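# Carry tube rack through self-closing door to desk

## Task

Move the tube rack from the counter, through the door that swings shut by itself, and set it on the desk. At the end the rack must stand upright with each tube seated all the way down in a hole, and the door must be closed. The rack and tubes must never touch the floor, or the task fails. Either robot or both may be used. Finish by releasing the rack and moving the robots away from it. No robot may tip over or be left leaning, or the task fails.

## Robot and tools

Robots: two identical Hello Robot Stretch 4 units, r1 and r2. Each has an omni-wheel base, a mast with a lift, an arm that reaches straight out, a three-joint wrist and a two-finger gripper. Each is about 1.6 m tall, and its base rim lies within 0.23 m of its base origin. Each carries four cameras: rN_head_camera, rN_head_left_camera, rN_head_right_camera and rN_wrist_camera.

Frames: the base frame has its origin on the floor below the base centre, with x ahead, y to the left and z up. hand_pose is reported in this frame, for a point between the open fingertips, and may be slightly wrong. The odometry frame is the base frame where the scene began. Each robot reports only in its own frames, so where the robots are relative to one another can only be judged from images, lidar_m and wrist_depth_mm.

execute_actions takes "actions", a list holding one action or none (empty means just report), plus optional "cameras" (list of names or ["all"]; omitted or null gives all, [] gives none; an unknown name rejects the call). One action is an object keyed by "r1" and/or "r2", with a separate entry per robot. Inside a robot entry:
- "base": exactly one relative move from where the base last measured itself. {"translate_m": d} drives straight, forward positive, -2 to 2 m. {"strafe_m": d} slides sideways, left positive, -2 to 2 m. {"rotate_rad": d} turns in place, counter-clockwise seen from above positive, -3.2 to 3.2 rad.
- "joints": absolute targets by name. lift_m 0 to 1.2 m; arm_m 0 to 0.55 m (extension); wrist_yaw_rad -1.134 to 4.276 (0 ahead, positive left, 3.14 folded back, above 3.4 the arm may block it); wrist_pitch_rad -1.117 to 4.259 (0 level, 1.57 pointing down); wrist_roll_rad -1.117 to 4.259 (0 has the fingers level, positive turns clockwise viewed from behind); gripper_m -0.038 to 0.141 m fingertip gap (negative means fingers squeeze each other). Out-of-range joint targets are clipped and reported; other bad values or unknown keys reject the whole call with nothing moving.
- "pace": "slow", "default", "fast" or "max" (base speed 0.1/0.3/0.4/0.6 m/s, turning 1/2/3/4 rad/s; with the lift above 0.2 these drop, down to 0.3 m/s and 1 rad/s at lift 1.2).
- "contact_limits": {"arm_m": v}, v from 0 (gentlest) to 0.75 (firmest), default 0.5, sets how much the arm may push before halting.
- or alone: {"end_of_arm": "enable_torque"} to revive wrist or gripper motors that shut off.
All motions in an action begin together. A part you leave out may still be driving toward its previous target. An action runs at most 15 s. If a result reports a stop, further motion calls in that same reply are skipped.

wait {"seconds": 0 to 10} lets the simulation run without new commands and returns the same report. zoom_image {"camera", "region": [x0,y0,x1,y1]} gives a closer view of that camera's most recent full image, pixels from the top-left, at most 504 by 504. finished_scene {"scene": n} closes the scene permanently and says whether it succeeded; the goal must already hold.

Result lines: base_status and joint_status tell how each commanded motion ended: "done" (for the base, the wheels turned the full amount even if slipping), "off_target" (stopped short, may still push), "contact_stop_at_<key>" (hit something; that part goes slack, a lift may sag under load, wheels may coast), "limit_stop_at_<name>" such as own_body (software prevented self-collision; back away from the body) or tilt (leaning over 6 degrees; lift, arm and wheels go slack until it straightens), "time_out", "torque_fault" (wrist motor overloaded and went limp; send enable_torque). on_its_own covers uncommanded parts; "held at" there is the held target, not the position. joint_positions give readings, tolerances for done: lift and arm ±0.004, yaw and roll ±0.02, pitch ±0.05, gripper ±0.004. base_odometry counts wheel turns only; heading -3.142 to 3.142, positive left. If turned_by_wheels and turned_by_imu differ by over about 0.1 rad, the base likely slipped or bumped something. base_tilt is in degrees, forward and right positive, with a fixed offset up to about 1.5. lidar_m has 12 distances in metres for 30-degree sectors, first straight ahead and going counter-clockwise (4th left, 7th rear, 10th right); "-" means nothing seen or closer than 0.25 m; it spans from about 0.15 m up to robot height, sees the other robot, misses glass and thin legs. wrist_depth_mm is a 7 by 7 grid of depths, 100 to 2000 mm, from the top-left. motor_effort gives percent of maximum (bracketed value is the action's peak), positive toward larger joint values; wheel efforts positive turn the base right. Rest effort outside its normal range suggests pushing or carrying.

Gripping: command a gap smaller than the object; going further below squeezes harder and pulls the object inward. gripper_m and "done" do not prove a grasp; look for a clear change in gripper effort. Fingertips jammed on a surface below can be freed by raising the lift. At scene start, lift_m 0.4 with wrist_yaw_rad 0 unfolds the wrist.

Cautions: never let the rack or tubes hit the floor. Robots must not press into each other; once bases touch, any further drive presses hard. The same command can move the two robots up to about 3 cm differently per metre, so a shared load can be strained and tip a robot. Avoid driving or turning with over 1 kg held and arm_m above 0.2, especially fast; steady pushes with a high gripper or high contact limit can also tip a robot. A level gripper holding over about 2 kg may fault. Loose objects may get brief pushes. Faster completion is better.

Each tool is called in YAML: its name, and indented under it one key for each argument.

## Session

execute_actions:
  actions: []

Scene clock: 0.00 s.
r1.base_odometry: x=+0.000 y=+0.000 heading=+0.000 (m, m, rad; r1's odometry frame)
r1.turned_by_wheels: +0.000 (rad since the last result)
r1.turned_by_imu: +0.000 (rad since the last result)
r1.base_tilt: forward=-0.4 right=+0.7 (deg)
r1.lidar_m: 1.00 0.84 0.83 0.99 1.70 2.04 2.34 3.87 1.83 2.36 1.94 1.84
r1.base_status: not commanded
r1.joint_positions: lift_m=+0.226 arm_m=+0.000 wrist_yaw_rad=+3.172 wrist_pitch_rad=-0.006 wrist_roll_rad=+0.009 gripper_m=+0.057
r1.joint_status: not commanded
r1.motor_effort: lift_m=+20 arm_m=+0 wrist_yaw_rad=-1 wrist_pitch_rad=-7 wrist_roll_rad=+0 gripper_m=-2 wheel_0=+0 wheel_1=+0 wheel_2=+0 (%)
r1.hand_pose: x=-0.1204 y=+0.0786 z=+0.4059 quat_wxyz=(-0.015, +0.003, +0.004, +1.000) (m; r1's base frame)
r1.wrist_depth_mm: - 142 196 - - - 1808 / - - 139 - - - 1756 / - 106 138 - - - 1808 / - 114 138 - - - 1756 / 142 140 - - - - 1808 / 213 1808 1499 1808 224 1808 1708 / 213 1160 991 163 1008 1078 1182
r2.base_odometry: x=+0.000 y=+0.000 heading=+0.000 (m, m, rad; r2's odometry frame)
r2.turned_by_wheels: +0.000 (rad since the last result)
r2.turned_by_imu: +0.000 (rad since the last result)
r2.base_tilt: forward=+0.2 right=-0.3 (deg)
r2.lidar_m: 3.05 2.40 2.38 2.35 1.03 1.02 1.16 1.65 1.62 1.76 2.69 1.84
r2.base_status: not commanded
r2.joint_positions: lift_m=+0.173 arm_m=+0.000 wrist_yaw_rad=+3.104 wrist_pitch_rad=-0.008 wrist_roll_rad=+0.005 gripper_m=+0.057
r2.joint_status: not commanded
r2.motor_effort: lift_m=+19 arm_m=-1 wrist_yaw_rad=+0 wrist_pitch_rad=-8 wrist_roll_rad=-1 gripper_m=-3 wheel_0=+0 wheel_1=+0 wheel_2=+0 (%)
r2.hand_pose: x=-0.1144 y=+0.0981 z=+0.3530 quat_wxyz=(+0.019, +0.004, +0.003, +1.000) (m; r2's base frame)
r2.wrist_depth_mm: - 141 - - - 1756 1661 / - 127 273 - 1921 1205 1078 / - 129 191 1921 1921 1661 1499 / 141 142 - - - 1756 1537 / 1537 1808 - - 1983 1756 1537 / 1060 1205 196 1255 199 1281 1160 / 778 788 866 120 866 854 904
pictures: r1_head_camera, r1_head_left_camera, r1_head_right_camera, r1_wrist_camera, r2_head_camera, r2_head_left_camera, r2_head_right_camera, r2_wrist_camera
Images, in order (width x height): r1_head_camera 420x560, r1_head_left_camera 420x672, r1_head_right_camera 420x672, r1_wrist_camera 616x392, r2_head_camera 420x560, r2_head_left_camera 420x672, r2_head_right_camera 420x672, r2_wrist_camera 616x392.

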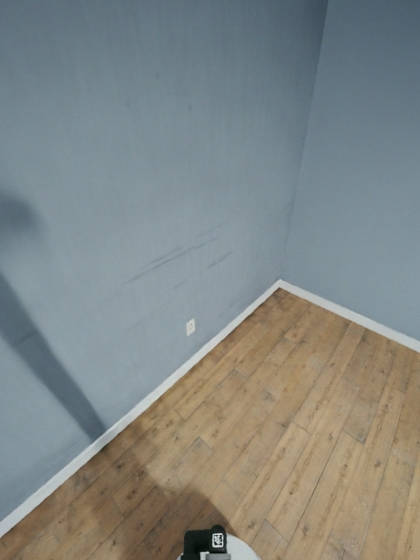

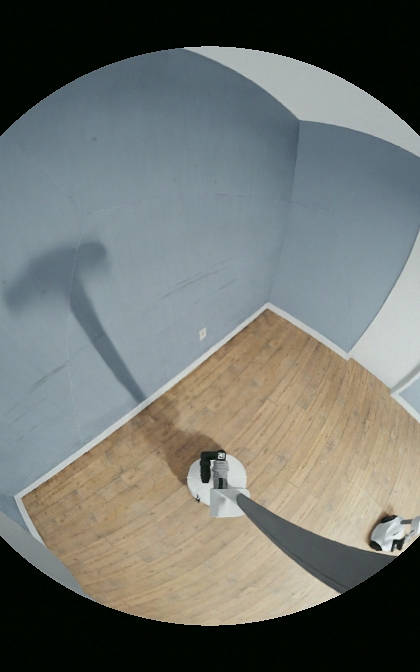

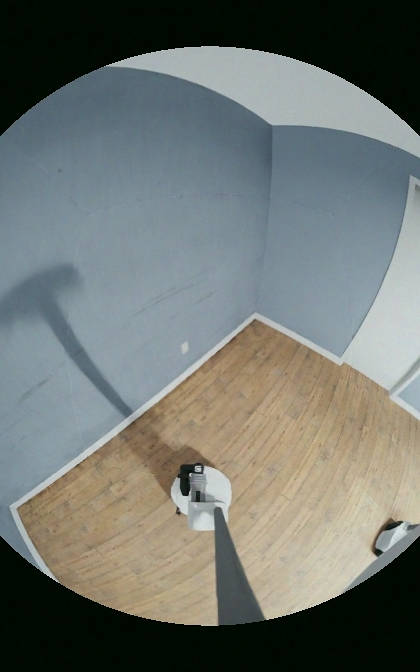

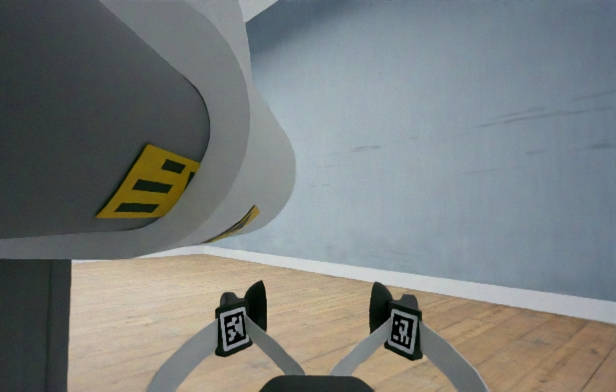

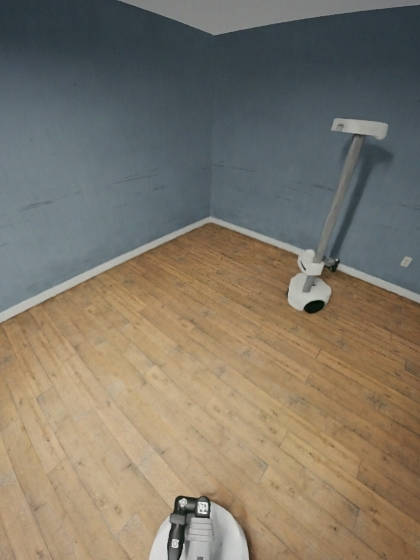

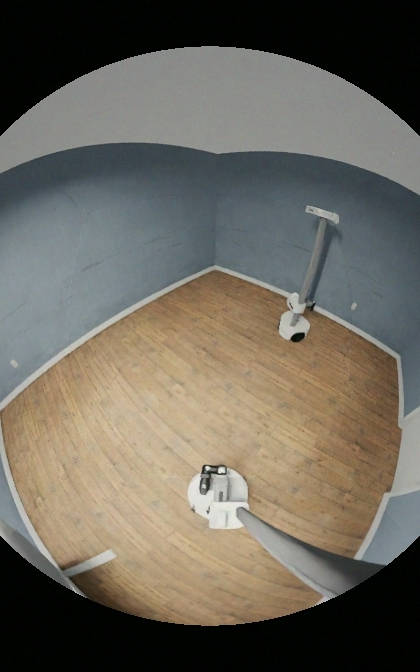

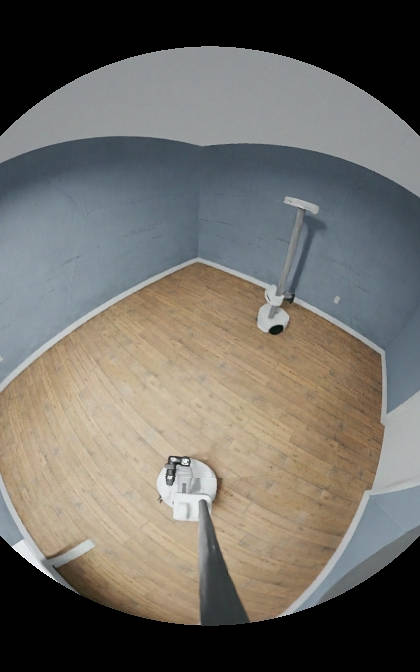

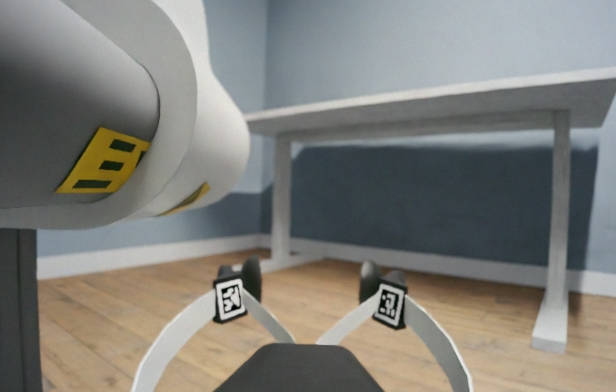

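execute_actions:
  actions:
    - {"r1": {"base": {"rotate_rad": -0.77}, "joints": {"lift_m": 0.2}, "pace": "fast"}, "r2": {"base": {"rotate_rad": -2.22}, "pace": "max"}}
  cameras: ["r1_head_camera", "r2_head_camera", "r2_head_left_camera"]

Scene clock: 24.37 s.
r1.base_odometry: x=+0.000 y=+0.000 heading=-0.770 (m, m, rad; r1's odometry frame)
r1.turned_by_wheels: -0.770 (rad since the last result)
r1.turned_by_imu: -0.762 (rad since the last result)
r1.base_tilt: forward=-0.5 right=+0.8 (deg)
r1.lidar_m: 1.93 1.25 0.89 0.85 0.88 1.23 2.02 2.09 2.88 1.84 1.96 2.14
r1.base_status: done
r1.joint_positions: lift_m=+0.200 arm_m=+0.000 wrist_yaw_rad=+3.172 wrist_pitch_rad=-0.006 wrist_roll_rad=+0.009 gripper_m=+0.057
r1.joint_status: all done
r1.motor_effort: lift_m=+19(19) arm_m=+0(0) wrist_yaw_rad=-1(2) wrist_pitch_rad=-7(7) wrist_roll_rad=+0(0) gripper_m=+2(3) wheel_0=+1(7) wheel_1=+1(8) wheel_2=+1(7) (%)
r1.hand_pose: x=-0.1204 y=+0.0786 z=+0.3801 quat_wxyz=(-0.015, +0.003, +0.004, +1.000) (m; r1's base frame)
r1.wrist_depth_mm: - 142 196 - - 1983 1255 / - - 139 - - - 1281 / - 106 137 - - 1983 1308 / - 114 138 - - 1983 1281 / 142 140 - - - 1983 1281 / 213 1708 1464 1808 224 1618 1281 / 213 1078 946 163 946 1042 1118
r2.base_odometry: x=+0.000 y=+0.000 heading=-2.220 (m, m, rad; r2's odometry frame)
r2.turned_by_wheels: -2.220 (rad since the last result)
r2.turned_by_imu: -2.239 (rad since the last result)
r2.base_tilt: forward=+0.2 right=-0.2 (deg)
r2.lidar_m: 1.61 1.69 2.35 1.86 3.02 2.48 2.39 2.55 1.06 1.02 1.09 1.56
r2.base_status: done
r2.joint_positions: lift_m=+0.173 arm_m=+0.000 wrist_yaw_rad=+3.104 wrist_pitch_rad=-0.008 wrist_roll_rad=+0.005 gripper_m=+0.057
r2.joint_status: not commanded
r2.motor_effort: lift_m=+19(19) arm_m=-1(1) wrist_yaw_rad=-1(1) wrist_pitch_rad=-8(8) wrist_roll_rad=-2(1) gripper_m=-4(2) wheel_0=-1(6) wheel_1=-1(8) wheel_2=-2(10) (%)
r2.hand_pose: x=-0.1143 y=+0.0981 z=+0.3530 quat_wxyz=(+0.019, +0.004, +0.003, +1.000) (m; r2's base frame)
r2.wrist_depth_mm: - 141 - - - - - / - 127 274 - - - - / - 129 190 - - - - / 141 142 - - - - - / 1756 - - - - - - / 1060 1182 196 1281 200 1281 1308 / 778 788 866 119 854 866 891
pictures: r1_head_camera, r2_head_camera, r2_head_left_camera
Images, in order (width x height): r1_head_camera 420x560, r2_head_camera 420x560, r2_head_left_camera 420x672.

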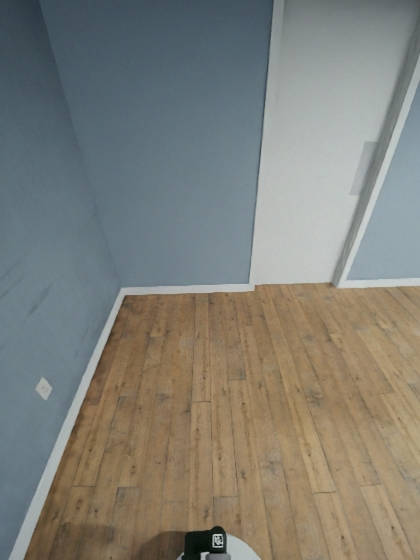

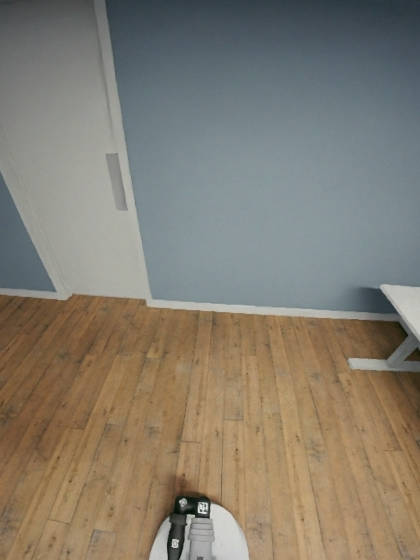

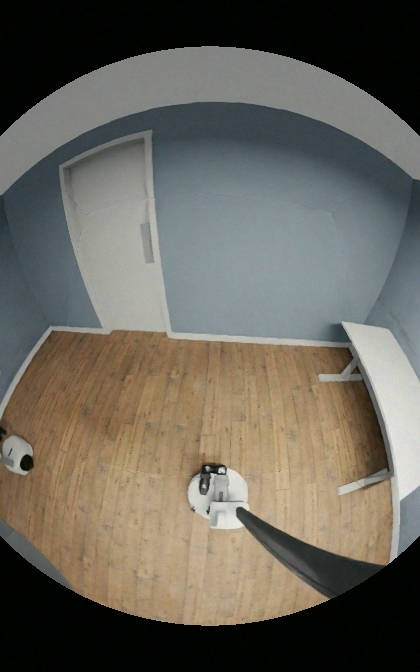

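execute_actions:
  actions:
    - {"r1": {"base": {"strafe_m": -0.97}, "joints": {"wrist_yaw_rad": 3.33, "gripper_m": 0.0}, "pace": "max"}, "r2": {"base": {"translate_m": 0.85}, "joints": {"wrist_yaw_rad": 3.33, "gripper_m": 0.0}, "pace": "max"}}
  cameras: ["r1_head_camera", "r2_head_left_camera"]

Scene clock: 147.40 s.
r1.base_odometry: x=-0.675 y=-0.697 heading=-0.770 (m, m, rad; r1's odometry frame)
r1.turned_by_wheels: +0.000 (rad since the last result)
r1.turned_by_imu: -0.003 (rad since the last result)
r1.base_tilt: forward=-0.5 right=+0.4 (deg)
r1.lidar_m: 2.02 2.01 1.91 1.81 1.92 2.14 1.98 2.09 2.79 2.11 1.46 1.39
r1.base_status: done
r1.joint_positions: lift_m=+0.200 arm_m=+0.000 wrist_yaw_rad=+3.330 wrist_pitch_rad=-0.006 wrist_roll_rad=+0.009 gripper_m=+0.000
r1.joint_status: all done
r1.motor_effort: lift_m=+18(18) arm_m=-1(1) wrist_yaw_rad=-1(6) wrist_pitch_rad=-7(6) wrist_roll_rad=+0(0) gripper_m=-6(9) wheel_0=-1(11) wheel_1=-1(13) wheel_2=+2(1) (%)
r1.hand_pose: x=-0.1291 y=+0.0319 z=+0.3801 quat_wxyz=(-0.094, +0.003, +0.005, +0.996) (m; r1's base frame)
r1.wrist_depth_mm: - - 133 132 - - 1921 / - - - 127 - - 1921 / - - - 126 - - 1921 / - - 117 128 - - 1863 / 182 195 135 - - - 1921 / 184 222 1708 204 1756 1808 1756 / 183 220 178 183 181 1098 1118
r2.base_odometry: x=-0.514 y=-0.677 heading=-2.220 (m, m, rad; r2's odometry frame)
r2.turned_by_wheels: +0.000 (rad since the last result)
r2.turned_by_imu: -0.006 (rad since the last result)
r2.base_tilt: forward=+0.2 right=-0.3 (deg)
r2.lidar_m: 0.75 0.80 1.22 2.88 1.42 1.39 3.28 1.51 1.13 1.05 1.08 0.79
r2.base_status: done
r2.joint_positions: lift_m=+0.173 arm_m=+0.000 wrist_yaw_rad=+3.330 wrist_pitch_rad=-0.008 wrist_roll_rad=+0.005 gripper_m=+0.000
r2.joint_status: all done
r2.motor_effort: lift_m=+19(20) arm_m=+0(1) wrist_yaw_rad=+1(4) wrist_pitch_rad=-8(8) wrist_roll_rad=-1(1) gripper_m=-6(5) wheel_0=+1(3) wheel_1=+0(6) wheel_2=+1(14) (%)
r2.hand_pose: x=-0.1291 y=+0.0319 z=+0.3530 quat_wxyz=(-0.094, +0.004, +0.003, +0.996) (m; r2's base frame)
r2.wrist_depth_mm: - - 131 - - - - / - - 112 129 - - - / - - 116 138 - - - / - 139 132 240 - - - / 184 225 - - - - - / 185 235 1060 196 1182 1281 1281 / 187 213 798 130 788 866 904
pictures: r1_head_camera, r2_head_left_camera
Images, in order (width x height): r1_head_camera 420x560, r2_head_left_camera 420x672.

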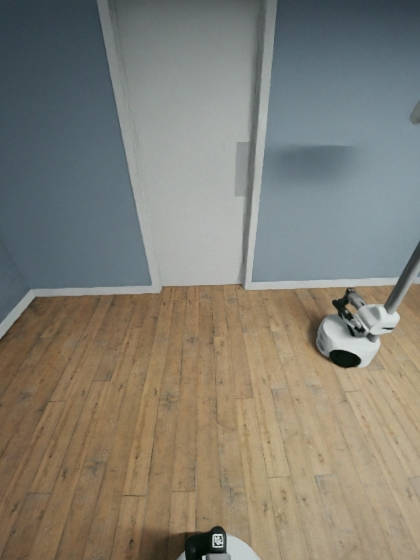

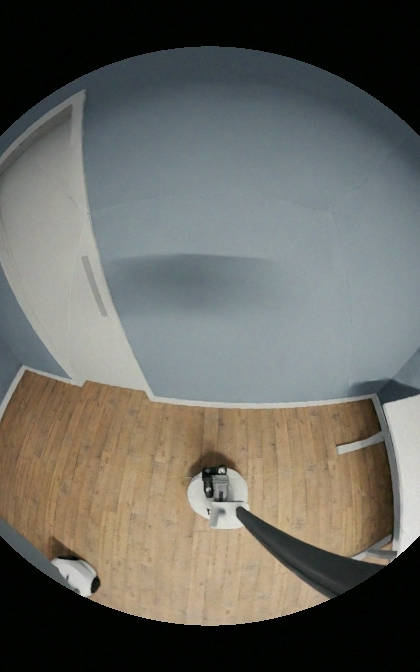

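execute_actions:
  actions:
    - {"r1": {"base": {"translate_m": 1.76}, "pace": "max"}, "r2": {"base": {"strafe_m": 0.42}, "pace": "default"}}
  cameras: ["r1_head_camera", "r1_head_right_camera"]

Scene clock: 167.83 s.
r1.base_odometry: x=+0.589 y=-1.922 heading=-0.770 (m, m, rad; r1's odometry frame)
r1.turned_by_wheels: +0.000 (rad since the last result)
r1.turned_by_imu: +0.005 (rad since the last result)
r1.base_tilt: forward=-0.5 right=+0.6 (deg)
r1.lidar_m: 0.28 0.30 0.41 0.86 1.93 2.60 3.88 0.59 0.59 1.01 0.40 0.32
r1.base_status: done
r1.joint_positions: lift_m=+0.200 arm_m=+0.000 wrist_yaw_rad=+3.330 wrist_pitch_rad=-0.006 wrist_roll_rad=+0.009 gripper_m=+0.000
r1.joint_status: not commanded
r1.motor_effort: lift_m=+18(19) arm_m=-1(1) wrist_yaw_rad=-2(1) wrist_pitch_rad=-7(7) wrist_roll_rad=+0(0) gripper_m=-5(7) wheel_0=+1(8) wheel_1=+1(7) wheel_2=+1(13) (%)
r1.hand_pose: x=-0.1291 y=+0.0319 z=+0.3801 quat_wxyz=(-0.094, +0.003, +0.005, +0.996) (m; r1's base frame)
r1.wrist_depth_mm: - - 133 131 - - - / - - - 127 - - - / - - - 126 - - - / - - 117 128 - - - / 182 194 135 - - - - / 184 221 1808 203 1756 1808 1756 / 183 221 179 183 181 1098 1118
r2.base_odometry: x=-0.179 y=-0.931 heading=-2.220 (m, m, rad; r2's odometry frame)
r2.turned_by_wheels: +0.000 (rad since the last result)
r2.turned_by_imu: -0.002 (rad since the last result)
r2.base_tilt: forward=+0.2 right=-0.2 (deg)
r2.lidar_m: 0.76 0.60 0.59 2.46 2.59 3.35 3.27 3.22 1.55 1.50 1.09 0.81
r2.base_status: done
r2.joint_positions: lift_m=+0.173 arm_m=+0.000 wrist_yaw_rad=+3.330 wrist_pitch_rad=-0.008 wrist_roll_rad=+0.005 gripper_m=+0.000
r2.joint_status: not commanded
r2.motor_effort: lift_m=+19(19) arm_m=-1(1) wrist_yaw_rad=+0(0) wrist_pitch_rad=-8(9) wrist_roll_rad=+0(0) gripper_m=-7(6) wheel_0=+1(7) wheel_1=+0(8) wheel_2=+1(1) (%)
r2.hand_pose: x=-0.1291 y=+0.0319 z=+0.3530 quat_wxyz=(-0.094, +0.004, +0.003, +0.996) (m; r2's base frame)
r2.wrist_depth_mm: - - 131 - - - - / - - 112 129 - - - / - - 116 139 - - - / - 139 132 239 - - - / 185 224 - - - - - / 186 235 1042 196 1182 1308 1255 / 186 213 798 130 798 891 904
pictures: r1_head_camera, r1_head_right_camera
Images, in order (width x height): r1_head_camera 420x560, r1_head_right_camera 420x672.

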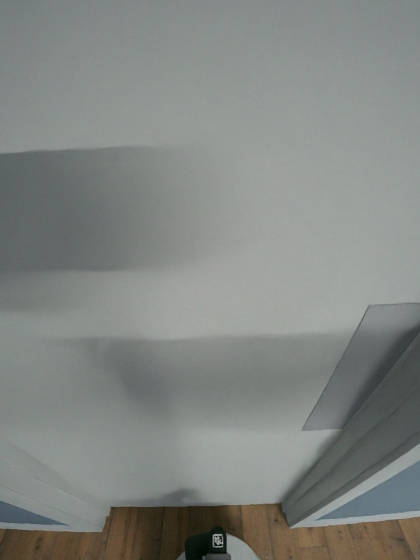

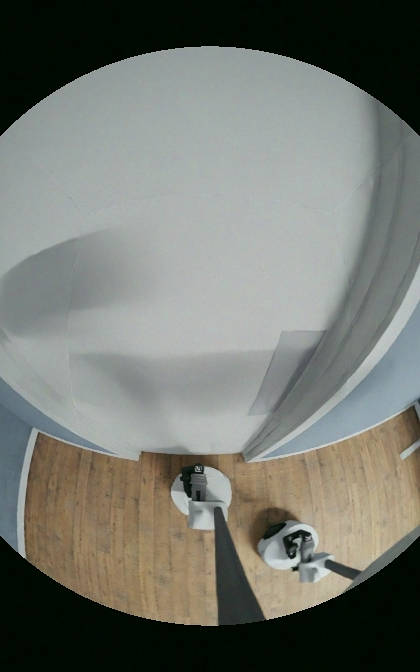

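execute_actions:
  actions:
    - {"r1": {"base": {"translate_m": 0.4}, "pace": "slow"}}
  cameras: ["r1_head_right_camera"]

Scene clock: 177.93 s.
r1.base_odometry: x=+0.875 y=-2.200 heading=-0.769 (m, m, rad; r1's odometry frame)
r1.turned_by_wheels: +0.001 (rad since the last result)
r1.turned_by_imu: +0.002 (rad since the last result)
r1.base_tilt: forward=-0.6 right=+0.6 (deg)
r1.lidar_m: 0.25 - 0.25 0.28 0.54 2.66 - 0.87 0.27 0.31 2.30 0.27
r1.base_status: done
r1.joint_positions: lift_m=+0.200 arm_m=+0.000 wrist_yaw_rad=+3.345 wrist_pitch_rad=-0.006 wrist_roll_rad=+0.009 gripper_m=+0.000
r1.joint_status: not commanded
r1.on_its_own: wrist_yaw_rad is at rest, and its effort (-46) is outside its rest range (-13 to +13)
r1.motor_effort: lift_m=+19(18) arm_m=+1(0) wrist_yaw_rad=-46(64) wrist_pitch_rad=-7(6) wrist_roll_rad=+0(1) gripper_m=-6(9) wheel_0=+7(19) wheel_1=+14(13) wheel_2=-11(21) (%)
r1.hand_pose: x=-0.1298 y=+0.0273 z=+0.3801 quat_wxyz=(-0.102, +0.003, +0.005, +0.995) (m; r1's base frame)
r1.wrist_depth_mm: - - 132 130 - - - / - - - 125 - - - / - - - 124 - - - / - - 111 126 - - - / 182 190 134 - - - - / 183 217 1042 202 1756 1756 1756 / 181 216 178 183 181 1098 1118
r2.base_odometry: x=-0.179 y=-0.931 heading=-2.220 (m, m, rad; r2's odometry frame)
r2.turned_by_wheels: +0.000 (rad since the last result)
r2.turned_by_imu: -0.001 (rad since the last result)
r2.base_tilt: forward=+0.2 right=-0.2 (deg)
r2.lidar_m: 0.77 0.81 1.37 2.46 2.59 3.33 3.28 3.23 1.54 1.50 1.08 0.80
r2.base_status: not commanded
r2.joint_positions: lift_m=+0.173 arm_m=+0.000 wrist_yaw_rad=+3.330 wrist_pitch_rad=-0.008 wrist_roll_rad=+0.005 gripper_m=+0.000
r2.joint_status: not commanded
r2.motor_effort: lift_m=+19(20) arm_m=-1(0) wrist_yaw_rad=+0(0) wrist_pitch_rad=-8(8) wrist_roll_rad=+1(0) gripper_m=-6(8) wheel_0=+1(2) wheel_1=+0(0) wheel_2=+1(1) (%)
r2.hand_pose: x=-0.1291 y=+0.0319 z=+0.3530 quat_wxyz=(-0.094, +0.004, +0.003, +0.996) (m; r2's base frame)
r2.wrist_depth_mm: - - 131 - - - - / - - 113 130 - - - / - - 116 138 - - - / - 139 132 240 - - - / 184 224 - - - - - / 185 235 1042 196 1182 1281 1308 / 187 213 798 130 798 891 891
pictures: r1_head_right_camera
Images, in order (width x height): r1_head_right_camera 420x672.

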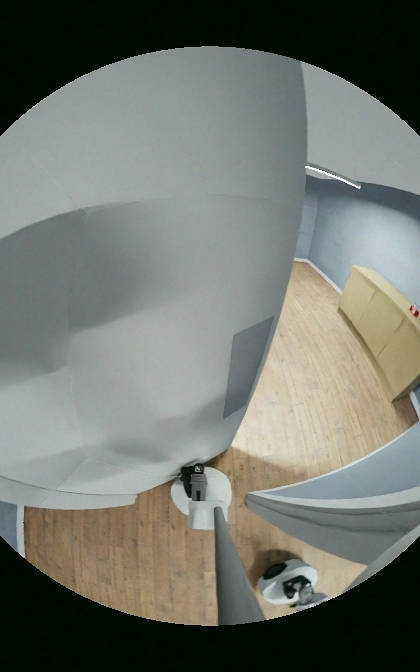

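zoom_image:
  camera: "r1_head_right_camera"
  region: [290, 240, 420, 440]

Region (290, 240, 420, 440) of r1_head_right_camera's 420x672 image, scaled by 2.520, with more detail than that image has; it fills the left 328 columns of this view, and the rest is white.

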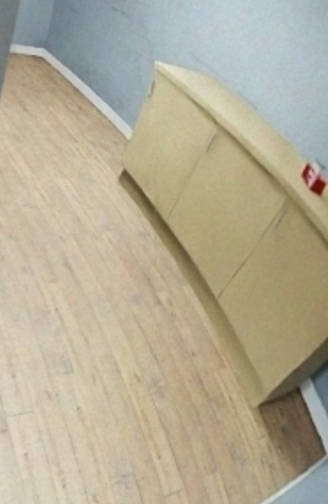

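execute_actions:
  actions:
    - {"r1": {"base": {"rotate_rad": -0.5}, "pace": "slow"}}
  cameras: ["r1_head_camera", "r1_head_right_camera"]

Scene clock: 246.43 s.
r1.base_odometry: x=+0.875 y=-2.200 heading=-1.268 (m, m, rad; r1's odometry frame)
r1.turned_by_wheels: -0.499 (rad since the last result)
r1.turned_by_imu: -0.494 (rad since the last result)
r1.base_tilt: forward=-0.5 right=+0.6 (deg)
r1.lidar_m: 0.28 0.25 - 0.25 0.28 0.55 2.75 4.16 0.90 0.32 0.30 2.34
r1.base_status: done
r1.joint_positions: lift_m=+0.200 arm_m=+0.000 wrist_yaw_rad=+3.331 wrist_pitch_rad=-0.006 wrist_roll_rad=+0.009 gripper_m=+0.000
r1.joint_status: not commanded
r1.motor_effort: lift_m=+18(19) arm_m=+1(0) wrist_yaw_rad=-3(44) wrist_pitch_rad=-6(6) wrist_roll_rad=+0(0) gripper_m=-5(7) wheel_0=+2(12) wheel_1=+14(20) wheel_2=-5(10) (%)
r1.hand_pose: x=-0.1294 y=+0.0317 z=+0.3801 quat_wxyz=(-0.094, +0.003, +0.005, +0.996) (m; r1's base frame)
r1.wrist_depth_mm: - - 133 131 - - - / - - - 127 - - - / - - - 125 - - - / - - 117 128 - - 1983 / 182 195 135 - - - 1983 / 185 222 1756 204 1756 1756 1808 / 183 220 179 183 181 1098 1098
r2.base_odometry: x=-0.179 y=-0.931 heading=-2.220 (m, m, rad; r2's odometry frame)
r2.turned_by_wheels: +0.000 (rad since the last result)
r2.turned_by_imu: -0.001 (rad since the last result)
r2.base_tilt: forward=+0.3 right=-0.2 (deg)
r2.lidar_m: 0.77 0.80 1.36 2.47 2.55 3.35 3.27 3.20 1.56 1.49 1.10 0.79
r2.base_status: not commanded
r2.joint_positions: lift_m=+0.173 arm_m=+0.000 wrist_yaw_rad=+3.330 wrist_pitch_rad=-0.008 wrist_roll_rad=+0.005 gripper_m=+0.000
r2.joint_status: not commanded
r2.motor_effort: lift_m=+19(19) arm_m=-1(1) wrist_yaw_rad=+1(0) wrist_pitch_rad=-8(8) wrist_roll_rad=-1(2) gripper_m=-3(8) wheel_0=+1(1) wheel_1=+0(0) wheel_2=+1(1) (%)
r2.hand_pose: x=-0.1291 y=+0.0319 z=+0.3530 quat_wxyz=(-0.094, +0.004, +0.003, +0.996) (m; r2's base frame)
r2.wrist_depth_mm: - - 131 - - - - / - - 113 129 - - - / - - 116 138 - - - / - 139 132 239 - - - / 185 225 - - - - - / 185 234 1042 196 1160 1281 1255 / 187 213 798 130 788 878 904
pictures: r1_head_camera, r1_head_right_camera
Images, in order (width x height): r1_head_camera 420x560, r1_head_right_camera 420x672.

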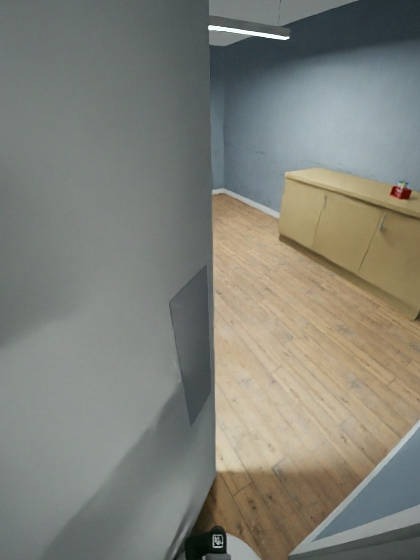

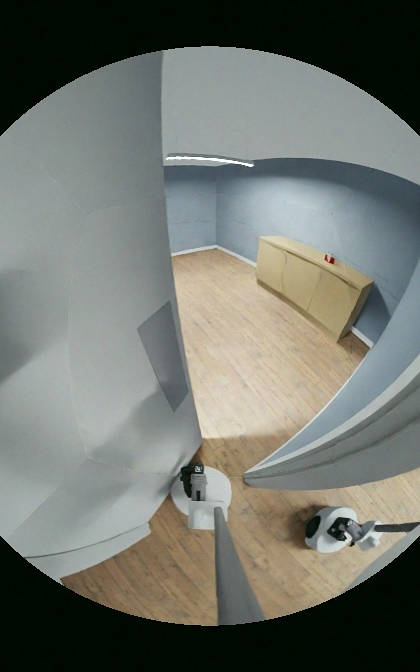

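execute_actions:
  actions:
    - {"r1": {"base": {"translate_m": 1.45}, "joints": {"lift_m": 0.8}, "pace": "max"}, "r2": {"base": {"strafe_m": 0.61}, "pace": "default"}}
  cameras: ["r1_head_right_camera", "r2_head_camera"]

execute_actions:
  actions:
    - {"r1": {"base": {"rotate_rad": -1.08}, "joints": {"wrist_yaw_rad": -0.02, "wrist_pitch_rad": 0.12, "gripper_m": 0.141}, "pace": "fast"}, "r2": {"base": {"translate_m": 0.5}, "pace": "max"}}
  cameras: ["r1_head_camera", "r1_wrist_camera", "r2_head_camera"]

Scene clock: 262.87 s.
r1.base_odometry: x=+1.307 y=-3.584 heading=-1.269 (m, m, rad; r1's odometry frame)
r1.turned_by_wheels: +0.000 (rad since the last result)
r1.turned_by_imu: +0.004 (rad since the last result)
r1.base_tilt: forward=-0.5 right=+0.6 (deg)
r1.lidar_m: 3.13 3.29 3.45 2.70 2.56 1.81 1.11 1.27 1.32 1.56 1.50 1.60
r1.base_status: done
r1.joint_positions: lift_m=+0.800 arm_m=+0.000 wrist_yaw_rad=+3.330 wrist_pitch_rad=-0.006 wrist_roll_rad=+0.009 gripper_m=+0.000
r1.joint_status: all done
r1.motor_effort: lift_m=+21(25) arm_m=+0(1) wrist_yaw_rad=-2(4) wrist_pitch_rad=-7(7) wrist_roll_rad=+0(0) gripper_m=-4(9) wheel_0=-1(6) wheel_1=+0(19) wheel_2=+0(19) (%)
r1.hand_pose: x=-0.1293 y=+0.0318 z=+0.9799 quat_wxyz=(-0.094, +0.003, +0.005, +0.996) (m; r1's base frame)
r1.wrist_depth_mm: - - 133 131 1397 1756 1863 / - - - 127 1430 1708 1863 / - - - 126 1397 1808 1863 / - - 117 128 1397 1708 1808 / 182 193 135 1464 1366 1708 1921 / 184 221 1336 203 1397 1661 1808 / 182 220 179 183 181 1661 1808
r2.base_odometry: x=+0.307 y=-1.300 heading=-2.220 (m, m, rad; r2's odometry frame)
r2.turned_by_wheels: +0.000 (rad since the last result)
r2.turned_by_imu: -0.002 (rad since the last result)
r2.base_tilt: forward=+0.2 right=-0.2 (deg)
r2.lidar_m: 0.97 0.94 1.14 1.84 1.92 2.67 3.26 3.38 2.17 2.11 1.10 0.86
r2.base_status: done
r2.joint_positions: lift_m=+0.173 arm_m=+0.000 wrist_yaw_rad=+3.330 wrist_pitch_rad=-0.008 wrist_roll_rad=+0.005 gripper_m=+0.000
r2.joint_status: not commanded
r2.motor_effort: lift_m=+19(19) arm_m=+0(1) wrist_yaw_rad=+0(0) wrist_pitch_rad=-9(9) wrist_roll_rad=-1(1) gripper_m=-7(6) wheel_0=+0(9) wheel_1=-2(13) wheel_2=+1(0) (%)
r2.hand_pose: x=-0.1291 y=+0.0319 z=+0.3530 quat_wxyz=(-0.094, +0.004, +0.003, +0.996) (m; r2's base frame)
r2.wrist_depth_mm: - - 131 - - - - / - - 113 129 - - - / - - 116 139 - - - / - 139 132 239 - - - / 185 225 - - - - - / 185 235 1060 196 1160 1281 1281 / 187 213 798 130 788 878 904
pictures: r1_head_right_camera, r2_head_camera
Images, in order (width x height): r1_head_right_camera 420x672, r2_head_camera 420x560.

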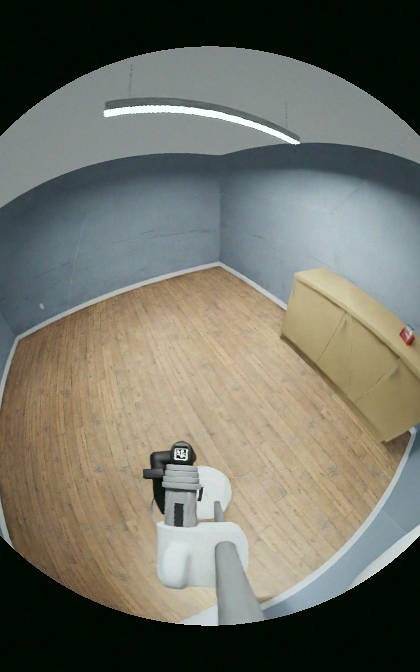

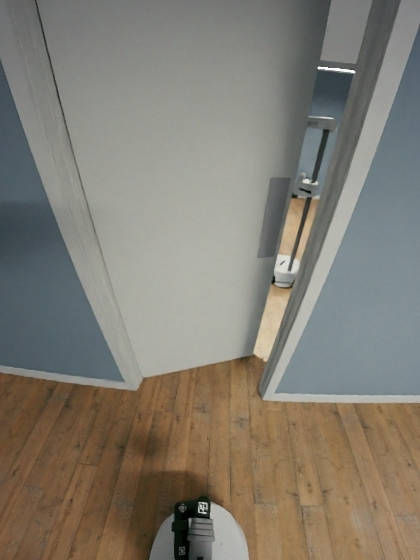

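Scene clock: 265.37 s.
r1.base_odometry: x=+1.307 y=-3.584 heading=-2.348 (m, m, rad; r1's odometry frame)
r1.turned_by_wheels: -1.080 (rad since the last result)
r1.turned_by_imu: -1.068 (rad since the last result)
r1.base_tilt: forward=-0.5 right=+0.7 (deg)
r1.lidar_m: 1.50 1.57 3.04 3.31 3.46 2.73 2.58 1.87 1.25 1.27 1.34 1.57
r1.base_status: done
r1.joint_positions: lift_m=+0.800 arm_m=+0.000 wrist_yaw_rad=-0.019 wrist_pitch_rad=+0.122 wrist_roll_rad=+0.009 gripper_m=+0.141
r1.joint_status: all done
r1.motor_effort: lift_m=+20(21) arm_m=+1(1) wrist_yaw_rad=-4(10) wrist_pitch_rad=-6(7) wrist_roll_rad=+0(0) gripper_m=-2(3) wheel_0=+0(5) wheel_1=+1(8) wheel_2=+1(7) (%)
r1.hand_pose: x=+0.4550 y=-0.0929 z=+0.9429 quat_wxyz=(+0.998, +0.005, +0.061, -0.010) (m; r1's base frame)
r1.wrist_depth_mm: 1983 1921 1863 1921 1921 1863 1808 / 1983 1983 1983 1983 1863 1863 1756 / 1983 1921 1983 1983 1983 1921 1756 / 1983 1366 1366 1336 1336 1366 1808 / 1366 1366 1397 1366 1336 1366 1756 / 1397 1366 1366 1397 1397 218 1756 / 1430 1397 1397 151 1397 1397 1863
r2.base_odometry: x=+0.004 y=-1.698 heading=-2.220 (m, m, rad; r2's odometry frame)
r2.turned_by_wheels: +0.000 (rad since the last result)
r2.turned_by_imu: -0.004 (rad since the last result)
r2.base_tilt: forward=+0.2 right=-0.2 (deg)
r2.lidar_m: 0.40 0.42 0.53 1.22 1.93 2.68 3.80 3.90 2.21 1.11 0.44 0.43
r2.base_status: done
r2.joint_positions: lift_m=+0.173 arm_m=+0.000 wrist_yaw_rad=+3.330 wrist_pitch_rad=-0.008 wrist_roll_rad=+0.005 gripper_m=+0.000
r2.joint_status: not commanded
r2.motor_effort: lift_m=+19(19) arm_m=-1(0) wrist_yaw_rad=+0(0) wrist_pitch_rad=-9(8) wrist_roll_rad=+1(0) gripper_m=-4(8) wheel_0=-1(12) wheel_1=-1(9) wheel_2=+0(15) (%)
r2.hand_pose: x=-0.1291 y=+0.0319 z=+0.3530 quat_wxyz=(-0.094, +0.004, +0.003, +0.996) (m; r2's base frame)
r2.wrist_depth_mm: - - 131 - - - - / - - 113 129 - - - / - - 116 138 - - - / - 139 132 239 - - - / 185 225 - - - - - / 185 235 1060 196 1160 1281 1308 / 186 213 798 131 798 878 891
pictures: r1_head_camera, r1_wrist_camera, r2_head_camera
Images, in order (width x height): r1_head_camera 420x560, r1_wrist_camera 616x392, r2_head_camera 420x560.

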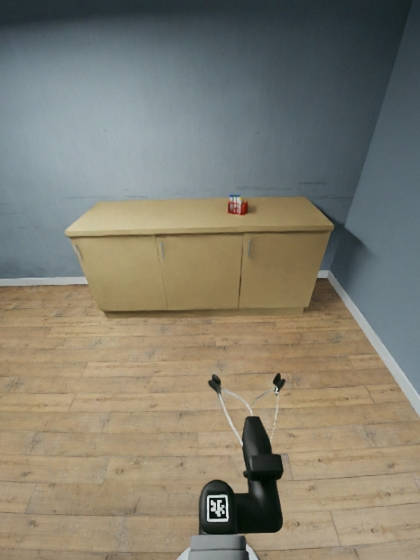

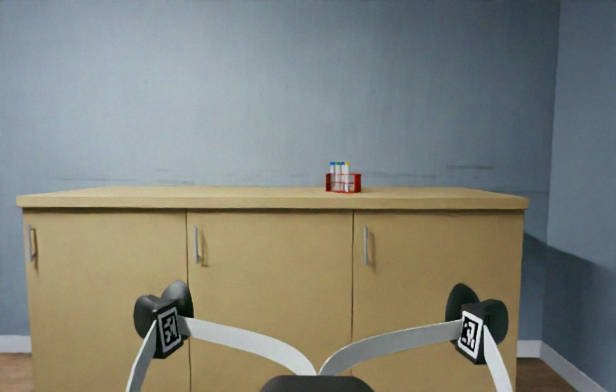

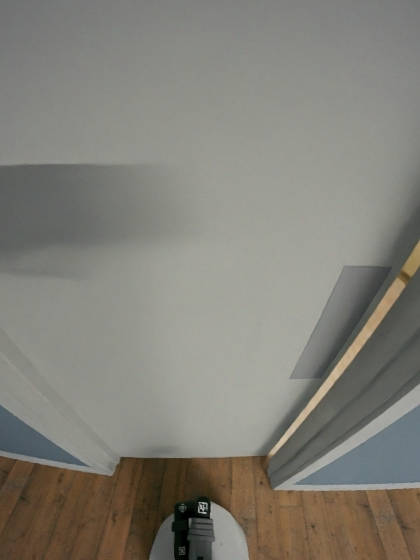

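zoom_image:
  camera: "r1_wrist_camera"
  region: [305, 150, 385, 205]

zoom_image:
  camera: "r1_head_camera"
  region: [205, 180, 275, 235]

Region (305, 150, 385, 205) of r1_wrist_camera's 616x392 image, scaled by 6.300; it fills the top 346 rows of this view, and the rest is white.

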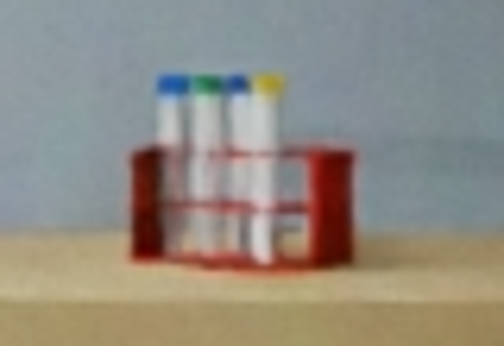

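Region (205, 180, 275, 235) of r1_head_camera's 420x560 image, scaled by 7.200, with more detail than that image has; it fills the top 396 rows of this view, and the rest is white.

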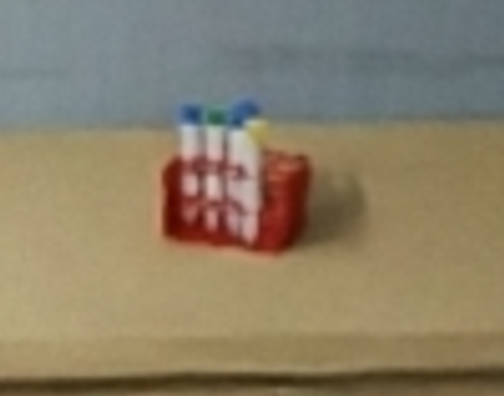

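execute_actions:
  actions:
    - {"r1": {"base": {"translate_m": 1.0}, "joints": {"lift_m": 0.815}, "pace": "max"}, "r2": {"base": {"translate_m": 0.26}, "pace": "slow"}}
  cameras: ["r1_head_camera", "r1_wrist_camera"]

Scene clock: 304.87 s.
r1.base_odometry: x=+0.605 y=-4.296 heading=-2.349 (m, m, rad; r1's odometry frame)
r1.turned_by_wheels: +0.000 (rad since the last result)
r1.turned_by_imu: +0.001 (rad since the last result)
r1.base_tilt: forward=-0.5 right=+0.6 (deg)
r1.lidar_m: 0.51 0.55 0.77 3.32 3.47 3.78 3.62 1.81 1.34 1.28 0.75 0.54
r1.base_status: done
r1.joint_positions: lift_m=+0.815 arm_m=+0.000 wrist_yaw_rad=-0.020 wrist_pitch_rad=+0.122 wrist_roll_rad=+0.009 gripper_m=+0.141
r1.joint_status: all done
r1.motor_effort: lift_m=+21(23) arm_m=+0(0) wrist_yaw_rad=-2(3) wrist_pitch_rad=-6(7) wrist_roll_rad=+1(1) gripper_m=+0(1) wheel_0=-2(6) wheel_1=-2(6) wheel_2=-1(10) (%)
r1.hand_pose: x=+0.4550 y=-0.0931 z=+0.9579 quat_wxyz=(+0.998, +0.005, +0.061, -0.010) (m; r1's base frame)
r1.wrist_depth_mm: 931 917 931 917 904 904 917 / 946 931 931 917 917 917 917 / 960 931 931 931 931 946 931 / 960 946 931 960 554 946 946 / 559 554 559 559 504 559 559 / 340 315 342 342 340 217 343 / 320 315 312 150 309 306 304
r2.base_odometry: x=-0.152 y=-1.905 heading=-2.220 (m, m, rad; r2's odometry frame)
r2.turned_by_wheels: +0.001 (rad since the last result)
r2.turned_by_imu: +0.010 (rad since the last result)
r2.base_tilt: forward=+0.2 right=-0.2 (deg)
r2.lidar_m: 0.25 0.25 0.25 0.48 1.94 2.70 4.07 4.07 2.22 0.35 0.36 0.25
r2.base_status: done
r2.joint_positions: lift_m=+0.173 arm_m=+0.000 wrist_yaw_rad=+3.330 wrist_pitch_rad=-0.008 wrist_roll_rad=+0.005 gripper_m=+0.000
r2.joint_status: not commanded
r2.motor_effort: lift_m=+19(19) arm_m=-1(0) wrist_yaw_rad=-1(0) wrist_pitch_rad=-8(9) wrist_roll_rad=+0(1) gripper_m=-7(7) wheel_0=+13(23) wheel_1=+10(18) wheel_2=-16(20) (%)
r2.hand_pose: x=-0.1291 y=+0.0319 z=+0.3530 quat_wxyz=(-0.094, +0.004, +0.003, +0.996) (m; r2's base frame)
r2.wrist_depth_mm: - - 131 - - - - / - - 112 129 - - - / - - 116 138 - - - / - 139 132 238 - - - / 185 225 - - - - - / 185 234 1042 197 1182 1308 1281 / 187 213 798 130 809 866 891
pictures: r1_head_camera, r1_wrist_camera
Images, in order (width x height): r1_head_camera 420x560, r1_wrist_camera 616x392.

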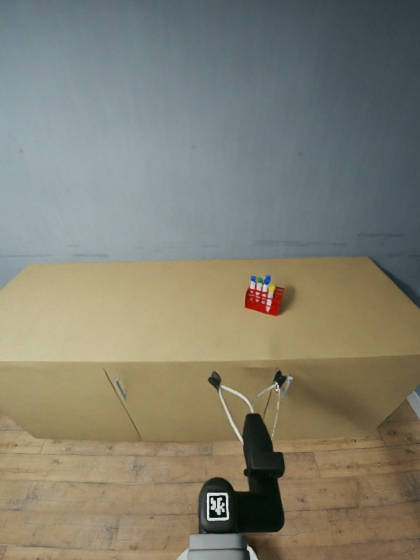

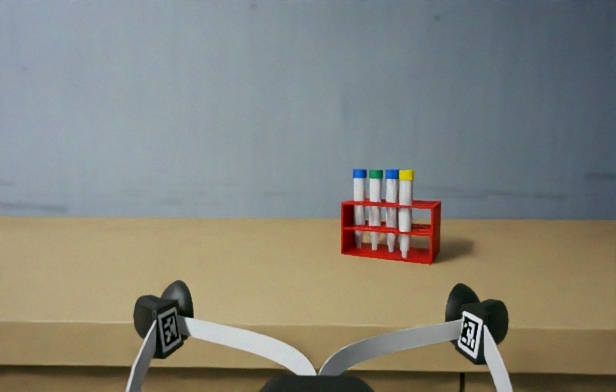

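zoom_image:
  camera: "r1_wrist_camera"
  region: [325, 155, 465, 275]

zoom_image:
  camera: "r1_head_camera"
  region: [225, 260, 305, 330]

Region (325, 155, 465, 275) of r1_wrist_camera's 616x392 image, scaled by 3.600; it fills the top 432 rows of this view, and the rest is white.

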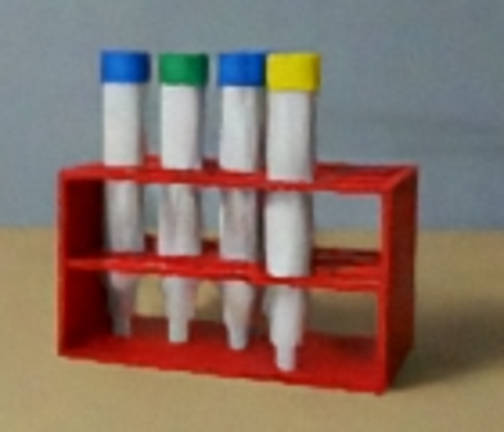

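Region (225, 260, 305, 330) of r1_head_camera's 420x560 image, scaled by 6.300, with more detail than that image has; it fills the top 441 rows of this view, and the rest is white.

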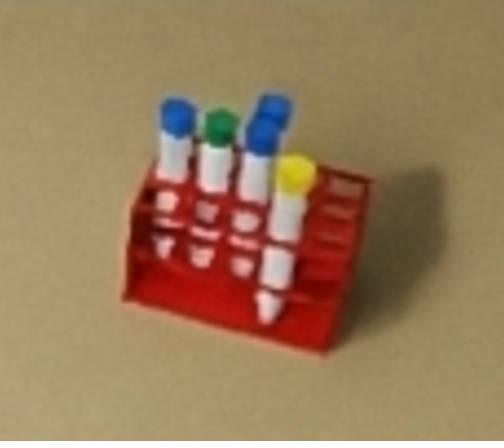

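execute_actions:
  actions:
    - {"r1": {"base": {"rotate_rad": -0.447}, "pace": "default"}, "r2": {"base": {"translate_m": 0.08}, "pace": "slow"}}
  cameras: []

execute_actions:
  actions:
    - {"r1": {"base": {"strafe_m": 0.257}, "joints": {"arm_m": 0.24}, "pace": "default"}, "r2": {"base": {"translate_m": 0.14}, "pace": "slow"}}
  cameras: ["r1_head_camera", "r1_wrist_camera", "r2_head_right_camera"]

Scene clock: 345.43 s.
r1.base_odometry: x=+0.605 y=-4.296 heading=-2.796 (m, m, rad; r1's odometry frame)
r1.turned_by_wheels: -0.447 (rad since the last result)
r1.turned_by_imu: -0.443 (rad since the last result)
r1.base_tilt: forward=-0.5 right=+0.7 (deg)
r1.lidar_m: 0.52 0.48 0.57 0.83 3.32 3.56 3.65 3.55 1.73 1.31 1.26 0.71
r1.base_status: done
r1.joint_positions: lift_m=+0.815 arm_m=+0.000 wrist_yaw_rad=-0.020 wrist_pitch_rad=+0.122 wrist_roll_rad=+0.009 gripper_m=+0.141
r1.joint_status: not commanded
r1.motor_effort: lift_m=+21(21) arm_m=+0(1) wrist_yaw_rad=-2(3) wrist_pitch_rad=-6(6) wrist_roll_rad=+0(0) gripper_m=-2(2) wheel_0=-1(3) wheel_1=-2(8) wheel_2=+0(5) (%)
r1.hand_pose: x=+0.4550 y=-0.0931 z=+0.9579 quat_wxyz=(+0.998, +0.005, +0.061, -0.010) (m; r1's base frame)
r1.wrist_depth_mm: 809 891 976 1078 1182 1281 1078 / 831 891 991 1078 1229 1308 1078 / 831 891 991 1098 1229 1336 1060 / 842 559 991 1118 1229 1336 1060 / 559 525 564 559 559 559 1025 / 342 330 370 410 466 218 820 / 314 334 387 150 484 530 1025
r2.base_odometry: x=-0.200 y=-1.968 heading=-2.219 (m, m, rad; r2's odometry frame)
r2.turned_by_wheels: +0.000 (rad since the last result)
r2.turned_by_imu: -0.001 (rad since the last result)
r2.base_tilt: forward=+0.3 right=-0.2 (deg)
r2.lidar_m: 0.25 - 0.25 0.37 1.93 2.68 4.21 4.08 2.28 0.33 2.01 0.25
r2.base_status: done
r2.joint_positions: lift_m=+0.173 arm_m=+0.000 wrist_yaw_rad=+3.330 wrist_pitch_rad=-0.008 wrist_roll_rad=+0.005 gripper_m=+0.000
r2.joint_status: not commanded
r2.motor_effort: lift_m=+19(19) arm_m=-1(0) wrist_yaw_rad=-1(0) wrist_pitch_rad=-8(8) wrist_roll_rad=+0(1) gripper_m=-8(9) wheel_0=+9(16) wheel_1=+10(12) wheel_2=-16(23) (%)
r2.hand_pose: x=-0.1291 y=+0.0319 z=+0.3530 quat_wxyz=(-0.094, +0.004, +0.003, +0.996) (m; r2's base frame)
r2.wrist_depth_mm: - - 131 - - - - / - - 112 130 - - - / - - 116 138 - - - / - 139 132 239 - - - / 184 225 - - - - - / 185 236 1042 196 1160 1281 1308 / 187 213 809 130 798 878 891
pictures: none
No camera images: the call's "cameras" was empty. Leave "cameras" out to get every camera's image.

Scene clock: 348.10 s.
r1.base_odometry: x=+0.692 y=-4.538 heading=-2.796 (m, m, rad; r1's odometry frame)
r1.turned_by_wheels: +0.000 (rad since the last result)
r1.turned_by_imu: -0.001 (rad since the last result)
r1.base_tilt: forward=-0.6 right=+0.7 (deg)
r1.lidar_m: 0.40 0.38 0.46 0.68 3.06 3.27 3.77 3.66 1.93 1.56 1.49 0.58
r1.base_status: done
r1.joint_positions: lift_m=+0.815 arm_m=+0.239 wrist_yaw_rad=-0.020 wrist_pitch_rad=+0.122 wrist_roll_rad=+0.009 gripper_m=+0.141
r1.joint_status: all done
r1.motor_effort: lift_m=+21(21) arm_m=+6(7) wrist_yaw_rad=-2(1) wrist_pitch_rad=-7(6) wrist_roll_rad=+0(1) gripper_m=-1(0) wheel_0=+0(6) wheel_1=-2(7) wheel_2=-1(0) (%)
r1.hand_pose: x=+0.6943 y=-0.0931 z=+0.9579 quat_wxyz=(+0.998, +0.005, +0.061, -0.010) (m; r1's base frame)
r1.wrist_depth_mm: 549 597 647 715 798 904 1060 / 549 603 661 723 798 917 1060 / 559 609 661 741 831 946 1118 / 569 615 668 309 831 946 1118 / 544 549 488 310 324 554 554 / 334 310 306 306 291 218 338 / 243 230 229 151 229 229 244
r2.base_odometry: x=-0.285 y=-2.079 heading=-2.218 (m, m, rad; r2's odometry frame)
r2.turned_by_wheels: +0.002 (rad since the last result)
r2.turned_by_imu: +0.001 (rad since the last result)
r2.base_tilt: forward=+0.3 right=-0.3 (deg)
r2.lidar_m: 0.25 - 0.25 0.28 0.51 2.71 - 4.06 0.35 0.36 2.16 0.30
r2.base_status: done
r2.joint_positions: lift_m=+0.173 arm_m=+0.000 wrist_yaw_rad=+3.331 wrist_pitch_rad=-0.008 wrist_roll_rad=+0.005 gripper_m=+0.000
r2.joint_status: not commanded
r2.motor_effort: lift_m=+19(19) arm_m=+0(1) wrist_yaw_rad=-2(68) wrist_pitch_rad=-8(8) wrist_roll_rad=-1(1) gripper_m=-7(8) wheel_0=+11(6) wheel_1=+20(21) wheel_2=-11(23) (%)
r2.hand_pose: x=-0.1293 y=+0.0316 z=+0.3530 quat_wxyz=(-0.094, +0.004, +0.003, +0.996) (m; r2's base frame)
r2.wrist_depth_mm: - - 131 - - - - / - - 112 129 - - - / - - 116 137 - - - / - 139 132 237 - - - / 184 225 - - - - - / 185 235 1042 196 1160 1308 1308 / 186 213 798 130 798 878 891
pictures: r1_head_camera, r1_wrist_camera, r2_head_right_camera
Images, in order (width x height): r1_head_camera 420x560, r1_wrist_camera 616x392, r2_head_right_camera 420x672.

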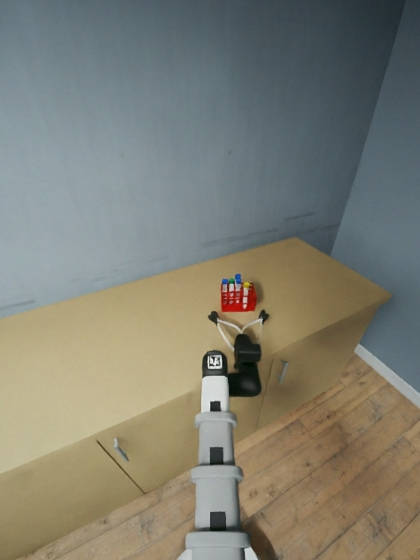

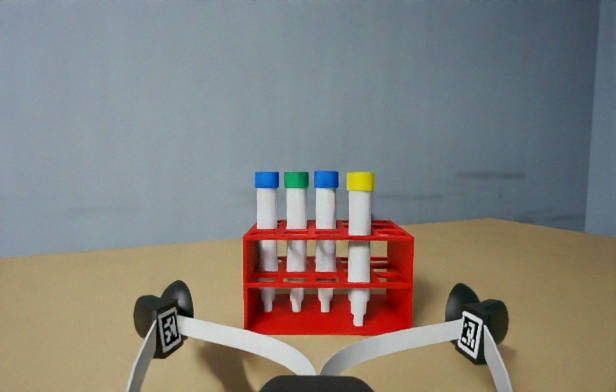

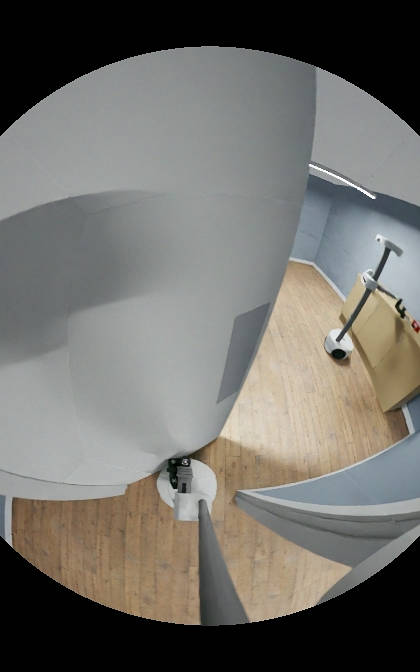

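zoom_image:
  camera: "r1_wrist_camera"
  region: [170, 160, 480, 360]

Region (170, 160, 480, 360) of r1_wrist_camera's 616x392 image, scaled by 1.626; it fills the top 325 rows of this view, and the rest is white.

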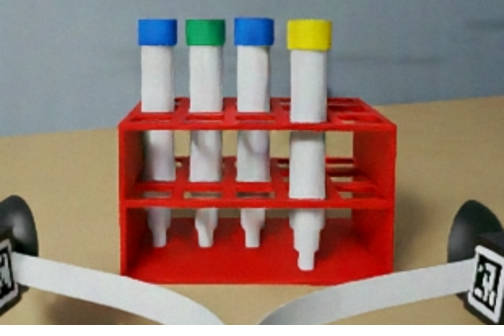

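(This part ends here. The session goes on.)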